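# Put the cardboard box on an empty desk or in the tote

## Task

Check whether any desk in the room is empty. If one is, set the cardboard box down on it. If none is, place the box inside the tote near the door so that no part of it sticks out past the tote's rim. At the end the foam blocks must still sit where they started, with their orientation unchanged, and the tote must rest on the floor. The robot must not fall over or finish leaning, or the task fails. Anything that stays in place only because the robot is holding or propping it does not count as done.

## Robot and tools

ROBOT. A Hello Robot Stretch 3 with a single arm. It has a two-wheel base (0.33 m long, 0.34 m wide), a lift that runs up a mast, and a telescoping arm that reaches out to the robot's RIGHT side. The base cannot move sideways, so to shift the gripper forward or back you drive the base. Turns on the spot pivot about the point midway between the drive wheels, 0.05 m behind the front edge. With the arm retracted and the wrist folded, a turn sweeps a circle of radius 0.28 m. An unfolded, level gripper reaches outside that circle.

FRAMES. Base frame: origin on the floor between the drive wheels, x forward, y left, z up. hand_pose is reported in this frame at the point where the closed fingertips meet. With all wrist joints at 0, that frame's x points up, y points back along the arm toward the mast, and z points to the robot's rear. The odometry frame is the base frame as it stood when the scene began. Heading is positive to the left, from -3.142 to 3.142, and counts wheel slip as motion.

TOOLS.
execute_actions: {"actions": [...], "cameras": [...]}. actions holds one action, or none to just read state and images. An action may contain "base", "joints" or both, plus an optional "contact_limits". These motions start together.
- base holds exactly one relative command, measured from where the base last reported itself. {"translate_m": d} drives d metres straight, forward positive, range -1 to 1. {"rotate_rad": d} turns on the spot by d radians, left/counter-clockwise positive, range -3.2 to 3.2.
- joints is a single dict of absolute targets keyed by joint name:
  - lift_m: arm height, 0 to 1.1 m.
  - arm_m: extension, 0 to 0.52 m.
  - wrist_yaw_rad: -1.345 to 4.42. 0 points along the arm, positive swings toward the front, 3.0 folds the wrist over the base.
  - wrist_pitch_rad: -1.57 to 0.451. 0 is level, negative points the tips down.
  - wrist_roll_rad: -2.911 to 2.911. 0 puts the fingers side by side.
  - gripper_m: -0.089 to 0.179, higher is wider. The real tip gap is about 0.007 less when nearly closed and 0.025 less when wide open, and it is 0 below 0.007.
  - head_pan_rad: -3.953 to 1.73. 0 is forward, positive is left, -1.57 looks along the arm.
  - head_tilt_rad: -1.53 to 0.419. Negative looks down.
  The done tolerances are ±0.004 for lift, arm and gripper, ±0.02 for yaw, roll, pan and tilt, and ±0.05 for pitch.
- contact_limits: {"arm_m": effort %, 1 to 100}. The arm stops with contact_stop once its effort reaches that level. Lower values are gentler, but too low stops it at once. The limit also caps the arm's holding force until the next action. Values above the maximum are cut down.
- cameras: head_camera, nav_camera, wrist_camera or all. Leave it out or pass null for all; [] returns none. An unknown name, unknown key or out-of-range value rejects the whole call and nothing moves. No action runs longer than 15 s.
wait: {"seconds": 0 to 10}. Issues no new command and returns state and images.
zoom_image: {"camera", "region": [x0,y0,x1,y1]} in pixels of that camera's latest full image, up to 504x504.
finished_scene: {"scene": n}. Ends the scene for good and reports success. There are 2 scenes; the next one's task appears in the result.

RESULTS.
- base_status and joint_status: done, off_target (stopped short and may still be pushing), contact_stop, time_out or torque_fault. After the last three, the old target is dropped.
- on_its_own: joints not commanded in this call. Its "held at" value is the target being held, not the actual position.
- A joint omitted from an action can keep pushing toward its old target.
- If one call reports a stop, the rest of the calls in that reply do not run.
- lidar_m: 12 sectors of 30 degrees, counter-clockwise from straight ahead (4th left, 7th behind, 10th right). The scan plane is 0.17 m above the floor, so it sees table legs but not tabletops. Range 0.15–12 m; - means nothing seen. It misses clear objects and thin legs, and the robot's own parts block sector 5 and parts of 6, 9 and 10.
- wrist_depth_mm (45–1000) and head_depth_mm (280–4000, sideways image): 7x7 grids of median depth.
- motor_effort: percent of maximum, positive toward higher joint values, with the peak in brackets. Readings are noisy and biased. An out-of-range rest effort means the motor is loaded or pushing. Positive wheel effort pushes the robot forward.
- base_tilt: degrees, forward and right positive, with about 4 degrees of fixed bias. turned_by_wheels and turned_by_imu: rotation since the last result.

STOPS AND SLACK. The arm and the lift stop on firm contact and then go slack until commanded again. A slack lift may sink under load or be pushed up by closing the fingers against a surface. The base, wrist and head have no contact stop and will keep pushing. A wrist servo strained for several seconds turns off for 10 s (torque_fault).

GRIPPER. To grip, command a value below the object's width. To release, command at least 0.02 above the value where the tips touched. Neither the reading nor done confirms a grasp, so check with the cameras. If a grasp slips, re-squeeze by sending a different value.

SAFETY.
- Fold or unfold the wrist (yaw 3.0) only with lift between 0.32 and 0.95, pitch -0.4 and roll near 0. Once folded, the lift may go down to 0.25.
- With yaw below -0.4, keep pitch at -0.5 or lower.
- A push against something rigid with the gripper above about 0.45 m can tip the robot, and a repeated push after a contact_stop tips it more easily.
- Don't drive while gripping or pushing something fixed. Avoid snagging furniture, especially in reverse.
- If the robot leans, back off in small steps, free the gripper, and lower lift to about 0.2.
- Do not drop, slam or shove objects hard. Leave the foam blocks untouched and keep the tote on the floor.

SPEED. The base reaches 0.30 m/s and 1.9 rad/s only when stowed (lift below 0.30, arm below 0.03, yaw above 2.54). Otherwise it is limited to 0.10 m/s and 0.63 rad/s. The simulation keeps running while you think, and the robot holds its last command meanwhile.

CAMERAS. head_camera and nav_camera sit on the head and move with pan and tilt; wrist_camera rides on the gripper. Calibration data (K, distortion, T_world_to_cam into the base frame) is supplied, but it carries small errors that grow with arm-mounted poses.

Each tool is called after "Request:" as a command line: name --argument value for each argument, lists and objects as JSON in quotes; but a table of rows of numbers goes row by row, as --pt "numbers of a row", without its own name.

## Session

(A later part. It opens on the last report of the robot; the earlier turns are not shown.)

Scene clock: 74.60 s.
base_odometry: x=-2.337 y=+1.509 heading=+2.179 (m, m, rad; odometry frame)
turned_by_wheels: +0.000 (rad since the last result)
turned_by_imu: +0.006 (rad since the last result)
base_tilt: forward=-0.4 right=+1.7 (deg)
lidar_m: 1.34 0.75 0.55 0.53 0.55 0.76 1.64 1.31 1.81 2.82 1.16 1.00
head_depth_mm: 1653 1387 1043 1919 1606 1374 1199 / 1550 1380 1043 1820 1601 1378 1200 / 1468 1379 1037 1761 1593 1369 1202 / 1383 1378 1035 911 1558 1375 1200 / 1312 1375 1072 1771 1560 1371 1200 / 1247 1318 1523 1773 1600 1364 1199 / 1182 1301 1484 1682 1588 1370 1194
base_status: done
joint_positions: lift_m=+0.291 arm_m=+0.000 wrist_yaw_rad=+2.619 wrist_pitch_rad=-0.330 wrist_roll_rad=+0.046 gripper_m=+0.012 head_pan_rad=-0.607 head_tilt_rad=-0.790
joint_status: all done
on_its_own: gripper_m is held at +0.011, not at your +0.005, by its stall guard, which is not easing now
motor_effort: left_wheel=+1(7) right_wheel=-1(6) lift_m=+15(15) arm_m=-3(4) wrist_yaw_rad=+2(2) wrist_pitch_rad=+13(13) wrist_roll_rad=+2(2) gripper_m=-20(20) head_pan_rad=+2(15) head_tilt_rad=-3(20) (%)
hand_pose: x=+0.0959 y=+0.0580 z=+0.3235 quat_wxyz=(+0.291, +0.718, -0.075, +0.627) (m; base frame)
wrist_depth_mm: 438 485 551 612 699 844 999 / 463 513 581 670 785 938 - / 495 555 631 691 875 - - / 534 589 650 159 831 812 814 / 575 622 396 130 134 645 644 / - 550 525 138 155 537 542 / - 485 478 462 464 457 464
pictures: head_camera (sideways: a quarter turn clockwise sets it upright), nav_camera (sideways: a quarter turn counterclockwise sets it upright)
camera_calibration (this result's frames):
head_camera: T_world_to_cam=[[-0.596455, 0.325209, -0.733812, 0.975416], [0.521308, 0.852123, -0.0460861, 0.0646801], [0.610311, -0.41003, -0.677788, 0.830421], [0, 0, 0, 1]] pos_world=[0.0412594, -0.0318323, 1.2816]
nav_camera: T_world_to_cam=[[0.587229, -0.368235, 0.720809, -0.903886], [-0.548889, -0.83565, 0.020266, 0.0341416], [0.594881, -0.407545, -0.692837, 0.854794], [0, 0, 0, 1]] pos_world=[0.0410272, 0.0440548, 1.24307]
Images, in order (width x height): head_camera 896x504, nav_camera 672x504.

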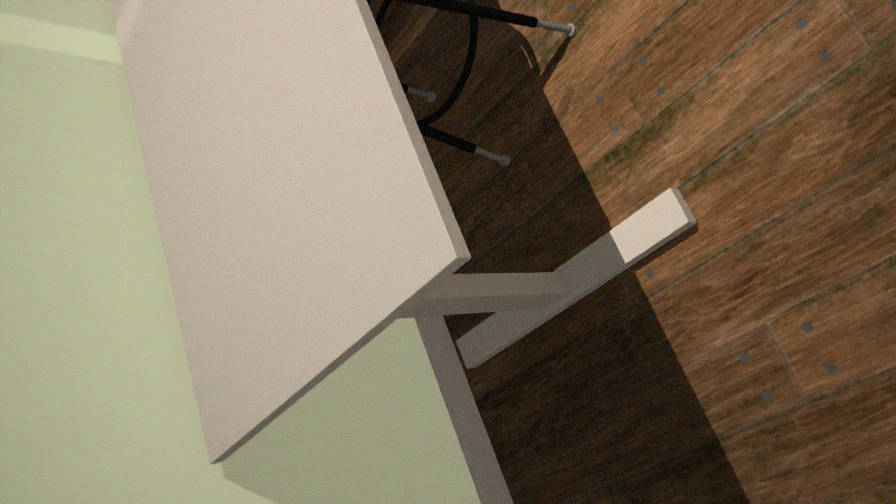

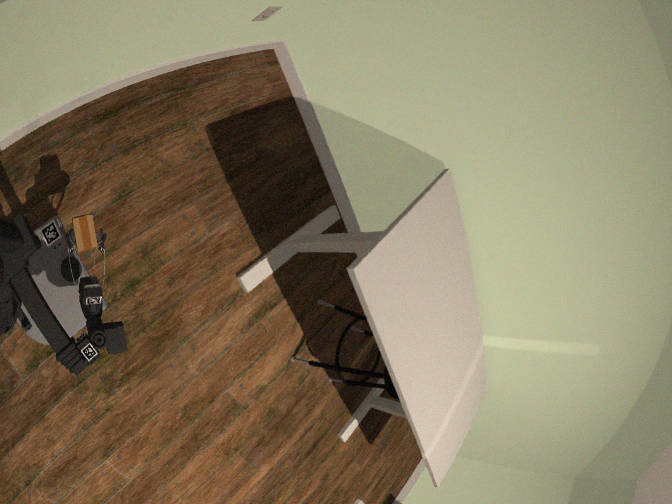

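Corner at (0.54,-0.36): clear.

Request:
execute_actions --actions '[{"base":{"translate_m":0.4}}]' --cameras '[]'

Request:
execute_actions --actions '[{"base":{"translate_m":0.38},"joints":{"lift_m":0.78,"wrist_pitch_rad":-0.4,"wrist_yaw_rad":1.7,"head_pan_rad":-1.57}}]' --cameras '[]'

Request:
execute_actions --actions '[{"joints":{"arm_m":0.17,"wrist_yaw_rad":0}}]'

Scene clock: 85.27 s.
base_odometry: x=-2.566 y=+1.837 heading=+2.180 (m, m, rad; odometry frame)
turned_by_wheels: +0.000 (rad since the last result)
turned_by_imu: +0.003 (rad since the last result)
base_tilt: forward=-0.4 right=+1.7 (deg)
lidar_m: 0.94 0.74 0.55 0.53 0.55 0.76 1.70 1.70 2.79 1.00 0.69 0.67
head_depth_mm: 1137 1268 1042 836 696 625 1201 / 1072 1213 1043 834 714 1344 1176 / 1007 1149 1039 835 1063 1296 1198 / 954 1073 1035 883 1562 1379 1192 / 901 1014 1064 1341 1523 1371 1203 / 857 957 1071 1242 1447 1368 1199 / 816 907 1016 1161 1345 1358 1196
base_status: done
joint_positions: lift_m=+0.291 arm_m=+0.000 wrist_yaw_rad=+2.619 wrist_pitch_rad=-0.330 wrist_roll_rad=+0.046 gripper_m=+0.012 head_pan_rad=-0.607 head_tilt_rad=-0.791
joint_status: not commanded
on_its_own: gripper_m is held at +0.011, not at your +0.005, by its stall guard, which is not easing now
motor_effort: left_wheel=+1(7) right_wheel=-1(8) lift_m=+16(15) arm_m=-3(4) wrist_yaw_rad=+2(2) wrist_pitch_rad=+13(13) wrist_roll_rad=+2(2) gripper_m=-20(21) head_pan_rad=+2(2) head_tilt_rad=-3(3) (%)
hand_pose: x=+0.0959 y=+0.0580 z=+0.3235 quat_wxyz=(+0.291, +0.718, -0.075, +0.628) (m; base frame)
wrist_depth_mm: 433 477 543 610 707 835 736 / 463 512 574 660 767 895 756 / 489 550 615 684 862 947 785 / 524 594 647 160 824 811 779 / 557 611 396 131 134 644 640 / - 554 528 138 155 535 540 / - 492 479 464 467 470 460
pictures: none
No camera images: the call's "cameras" was empty. Leave "cameras" out to get every camera's image.

Scene clock: 90.57 s.
base_odometry: x=-2.783 y=+2.149 heading=+2.180 (m, m, rad; odometry frame)
turned_by_wheels: +0.000 (rad since the last result)
turned_by_imu: +0.003 (rad since the last result)
base_tilt: forward=-0.4 right=+1.7 (deg)
lidar_m: 0.56 0.59 0.54 0.53 0.55 0.76 2.07 2.42 3.03 0.46 0.47 0.58
head_depth_mm: 2647 3139 2265 838 698 624 - / 2918 1387 1040 835 697 617 - / 2909 1381 1043 833 698 617 - / 2934 1381 1038 832 695 636 1192 / 2835 1369 1039 831 695 633 1118 / 1885 1368 1033 835 694 901 1210 / 1408 1319 1036 830 693 1292 1188
base_status: done
joint_positions: lift_m=+0.779 arm_m=+0.000 wrist_yaw_rad=+1.702 wrist_pitch_rad=-0.422 wrist_roll_rad=+0.046 gripper_m=+0.012 head_pan_rad=-1.563 head_tilt_rad=-0.791
joint_status: all done
on_its_own: gripper_m is held at +0.011, not at your +0.005, by its stall guard, which is not easing now
motor_effort: left_wheel=+1(7) right_wheel=-1(7) lift_m=+42(42) arm_m=-3(4) wrist_yaw_rad=-2(5) wrist_pitch_rad=+10(11) wrist_roll_rad=+2(2) gripper_m=-20(20) head_pan_rad=-3(29) head_tilt_rad=-3(4) (%)
hand_pose: x=+0.2006 y=-0.1160 z=+0.7911 quat_wxyz=(+0.559, +0.627, -0.357, +0.408) (m; base frame)
wrist_depth_mm: 532 499 480 459 436 418 403 / 584 566 530 506 477 449 436 / 649 625 584 530 529 494 389 / 689 721 665 159 581 559 321 / 702 841 441 130 134 637 290 / 728 932 926 138 155 701 674 / 742 893 954 941 893 835 780
pictures: none
No camera images: the call's "cameras" was empty. Leave "cameras" out to get every camera's image.

Scene clock: 93.07 s.
base_odometry: x=-2.783 y=+2.149 heading=+2.180 (m, m, rad; odometry frame)
turned_by_wheels: +0.000 (rad since the last result)
turned_by_imu: +0.001 (rad since the last result)
base_tilt: forward=-0.4 right=+1.7 (deg)
lidar_m: 0.56 0.59 0.54 0.53 0.55 0.75 2.07 2.42 3.03 0.46 0.47 0.58
head_depth_mm: 2653 3119 2247 886 - 965 1200 / 2910 1384 1038 873 - 608 1186 / 2897 1382 1040 883 - 624 1164 / 2935 1378 1034 833 694 635 1163 / 2887 1374 1038 831 694 635 1158 / 1878 1372 1034 830 693 902 1179 / 1414 1317 1034 828 693 1287 1186
base_status: not commanded
joint_positions: lift_m=+0.779 arm_m=+0.170 wrist_yaw_rad=+0.002 wrist_pitch_rad=-0.422 wrist_roll_rad=+0.046 gripper_m=+0.012 head_pan_rad=-1.563 head_tilt_rad=-0.791
joint_status: all done
on_its_own: gripper_m is held at +0.011, not at your +0.005, by its stall guard, which is not easing now
motor_effort: left_wheel=+1(1) right_wheel=-1(1) lift_m=+41(41) arm_m=+4(6) wrist_yaw_rad=-3(6) wrist_pitch_rad=+10(10) wrist_roll_rad=+2(2) gripper_m=-21(20) head_pan_rad=-2(2) head_tilt_rad=-3(3) (%)
hand_pose: x=-0.0211 y=-0.5385 z=+0.7911 quat_wxyz=(+0.676, +0.146, -0.707, -0.151) (m; base frame)
wrist_depth_mm: 670 830 849 838 916 - - / 557 555 542 541 533 - - / 406 400 402 398 392 413 - / 319 319 315 159 312 306 - / 265 263 202 131 135 257 276 / 224 223 217 138 155 219 217 / 195 195 194 193 192 192 190
pictures: head_camera (sideways: a quarter turn clockwise sets it upright), nav_camera (sideways: a quarter turn counterclockwise sets it upright), wrist_camera
camera_calibration (this result's frames):
head_camera: T_world_to_cam=[[-0.0781832, 0.6751, -0.733571, 0.971941], [0.996796, 0.0653835, -0.0460655, 0.0617528], [0.0168647, -0.734823, -0.67805, 0.834381], [0, 0, 0, 1]] pos_world=[0.000362962, -0.0470731, 1.28158]
nav_camera: T_world_to_cam=[[0.0377095, -0.692364, 0.720562, -0.900212], [-0.999239, -0.0333415, 0.0202569, 0.0369007], [0.00999951, -0.720777, -0.693094, 0.858696], [0, 0, 0, 1]] pos_world=[0.0622326, -0.00311597, 1.24307]
wrist_camera: T_world_to_cam=[[-0.999577, -0.024103, -0.016257, -0.0137162], [-0.00189589, 0.612028, -0.790834, 0.97608], [0.0290112, -0.790469, -0.611815, 0.227218], [0, 0, 0, 1]] pos_world=[-0.0184517, -0.418109, 0.91071]
Images, in order (width x height): head_camera 896x504, nav_camera 672x504, wrist_camera 644x364.

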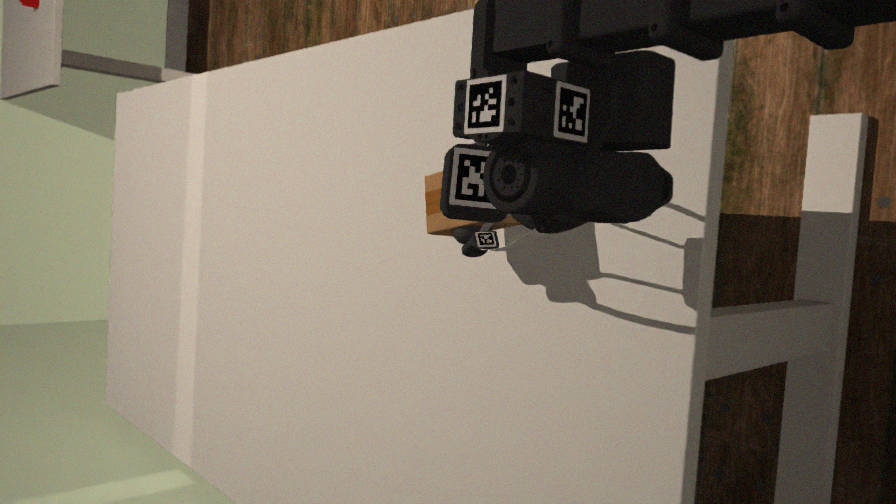

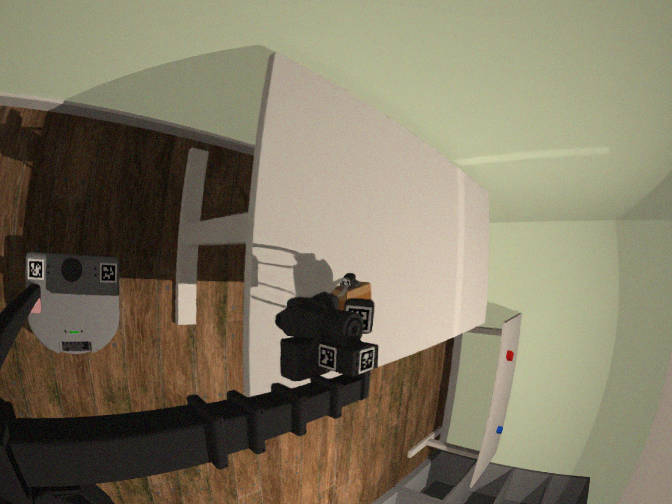

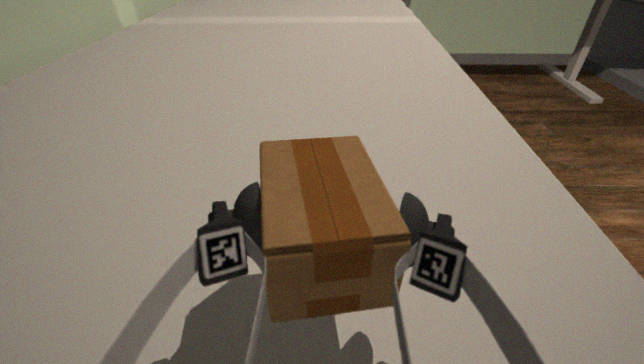

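Request:
execute_actions --actions '[{"joints":{"lift_m":0.736}}]' --cameras '[]'

Request:
execute_actions --actions '[{"joints":{"gripper_m":0.12}}]' --cameras '[]'

Request:
execute_actions --actions '[{"joints":{"lift_m":0.81,"arm_m":0.11}}]' --cameras '["wrist_camera"]'

Scene clock: 100.23 s.
base_odometry: x=-2.783 y=+2.149 heading=+2.180 (m, m, rad; odometry frame)
turned_by_wheels: +0.000 (rad since the last result)
turned_by_imu: +0.001 (rad since the last result)
base_tilt: forward=-0.3 right=+1.7 (deg)
lidar_m: 0.56 0.59 0.54 0.53 0.55 0.75 2.07 2.41 3.04 0.46 0.47 0.58
head_depth_mm: 2634 3107 2244 837 - - - / 2902 1390 1039 835 - 1285 1188 / 2906 1386 1042 856 - 1294 1171 / 2922 1380 1036 832 695 636 1162 / 2874 1373 1037 831 696 636 1155 / 1890 1377 1037 831 694 902 1174 / 1414 1320 1031 829 691 1282 1182
base_status: not commanded
joint_positions: lift_m=+0.737 arm_m=+0.170 wrist_yaw_rad=+0.002 wrist_pitch_rad=-0.420 wrist_roll_rad=+0.046 gripper_m=+0.012 head_pan_rad=-1.563 head_tilt_rad=-0.791
joint_status: all done
on_its_own: gripper_m is held at +0.011, not at your +0.005, by its stall guard, which is not easing now
motor_effort: left_wheel=+1(1) right_wheel=-1(1) lift_m=+14(39) arm_m=+4(3) wrist_yaw_rad=-3(3) wrist_pitch_rad=+9(10) wrist_roll_rad=+2(2) gripper_m=-20(21) head_pan_rad=-3(3) head_tilt_rad=-3(3) (%)
hand_pose: x=-0.0211 y=-0.5388 z=+0.7488 quat_wxyz=(+0.676, +0.145, -0.707, -0.150) (m; base frame)
wrist_depth_mm: 626 672 673 663 649 - - / 437 433 425 416 418 483 - / 320 315 312 308 306 305 - / 249 248 246 159 243 242 240 / 206 205 197 130 135 201 198 / 174 174 168 139 162 171 170 / 152 151 151 150 149 149 148
pictures: none
No camera images: the call's "cameras" was empty. Leave "cameras" out to get every camera's image.

Scene clock: 101.80 s.
base_odometry: x=-2.783 y=+2.149 heading=+2.180 (m, m, rad; odometry frame)
turned_by_wheels: +0.000 (rad since the last result)
turned_by_imu: +0.000 (rad since the last result)
base_tilt: forward=-0.4 right=+1.7 (deg)
lidar_m: 0.56 0.59 0.54 0.53 0.55 0.76 2.07 2.41 3.02 0.46 0.47 0.58
head_depth_mm: 2630 3079 2241 836 - - - / 2895 1387 1042 833 - 1291 1190 / 2916 1378 1040 859 - 1293 1163 / 2959 1372 1039 831 680 635 1168 / 2880 1374 1038 832 696 635 1157 / 1875 1375 1034 830 695 900 1177 / 1415 1314 1034 830 695 1286 1183
base_status: not commanded
joint_positions: lift_m=+0.737 arm_m=+0.170 wrist_yaw_rad=+0.002 wrist_pitch_rad=-0.419 wrist_roll_rad=+0.046 gripper_m=+0.120 head_pan_rad=-1.563 head_tilt_rad=-0.791
joint_status: all done
motor_effort: left_wheel=+1(1) right_wheel=-1(1) lift_m=+15(14) arm_m=+4(4) wrist_yaw_rad=-2(3) wrist_pitch_rad=+8(9) wrist_roll_rad=+2(2) gripper_m=+0(80) head_pan_rad=-2(3) head_tilt_rad=-2(2) (%)
hand_pose: x=-0.0211 y=-0.5389 z=+0.7489 quat_wxyz=(+0.676, +0.145, -0.707, -0.150) (m; base frame)
wrist_depth_mm: 628 695 666 674 651 - - / 437 432 423 422 415 480 - / 316 314 312 309 309 305 - / 249 249 247 162 243 241 241 / 207 206 197 134 188 207 200 / 175 169 169 138 162 168 170 / - 152 151 150 150 149 149
pictures: none
No camera images: the call's "cameras" was empty. Leave "cameras" out to get every camera's image.

Scene clock: 103.40 s.
base_odometry: x=-2.783 y=+2.149 heading=+2.180 (m, m, rad; odometry frame)
turned_by_wheels: +0.000 (rad since the last result)
turned_by_imu: +0.000 (rad since the last result)
base_tilt: forward=-0.4 right=+1.6 (deg)
lidar_m: 0.56 0.59 0.54 0.53 0.55 0.75 2.07 2.41 3.02 0.46 0.47 0.58
head_depth_mm: 2631 3114 2240 848 - - 1205 / 2906 1387 1042 859 - - 1188 / 2890 1380 1039 858 - - 1166 / 2946 1380 1037 846 687 636 1168 / 2853 1373 1034 833 695 636 1156 / 1877 1371 1038 832 693 899 1175 / 1413 1320 1031 829 693 1290 1183
base_status: not commanded
joint_positions: lift_m=+0.809 arm_m=+0.110 wrist_yaw_rad=+0.002 wrist_pitch_rad=-0.419 wrist_roll_rad=+0.046 gripper_m=+0.120 head_pan_rad=-1.563 head_tilt_rad=-0.791
joint_status: all done
motor_effort: left_wheel=+1(1) right_wheel=-1(1) lift_m=+40(40) arm_m=-3(2) wrist_yaw_rad=-2(2) wrist_pitch_rad=+8(8) wrist_roll_rad=+2(2) gripper_m=+0(0) head_pan_rad=-3(3) head_tilt_rad=-1(3) (%)
hand_pose: x=-0.0212 y=-0.4795 z=+0.8219 quat_wxyz=(+0.676, +0.144, -0.707, -0.150) (m; base frame)
wrist_depth_mm: 676 901 - 981 - - - / 623 653 634 640 632 - - / 480 470 470 463 457 - - / 377 373 367 354 364 379 - / 309 307 307 235 301 312 - / 261 254 259 245 256 253 270 / 234 225 226 225 224 223 221
pictures: wrist_camera
camera_calibration (this result's frames):
wrist_camera: T_world_to_cam=[[-0.999583, -0.0238973, -0.0161795, -0.0118163], [-0.00173007, 0.609247, -0.792978, 0.964786], [0.0288074, -0.79262, -0.609035, 0.289392], [0, 0, 0, 1]] pos_world=[-0.0184789, -0.358697, 0.941113]
Images, in order (width x height): wrist_camera 644x364.

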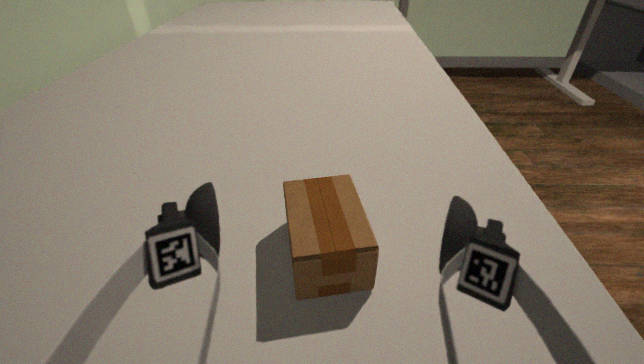

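Request:
finished_scene --scene 2

The scene is finished: the task was done.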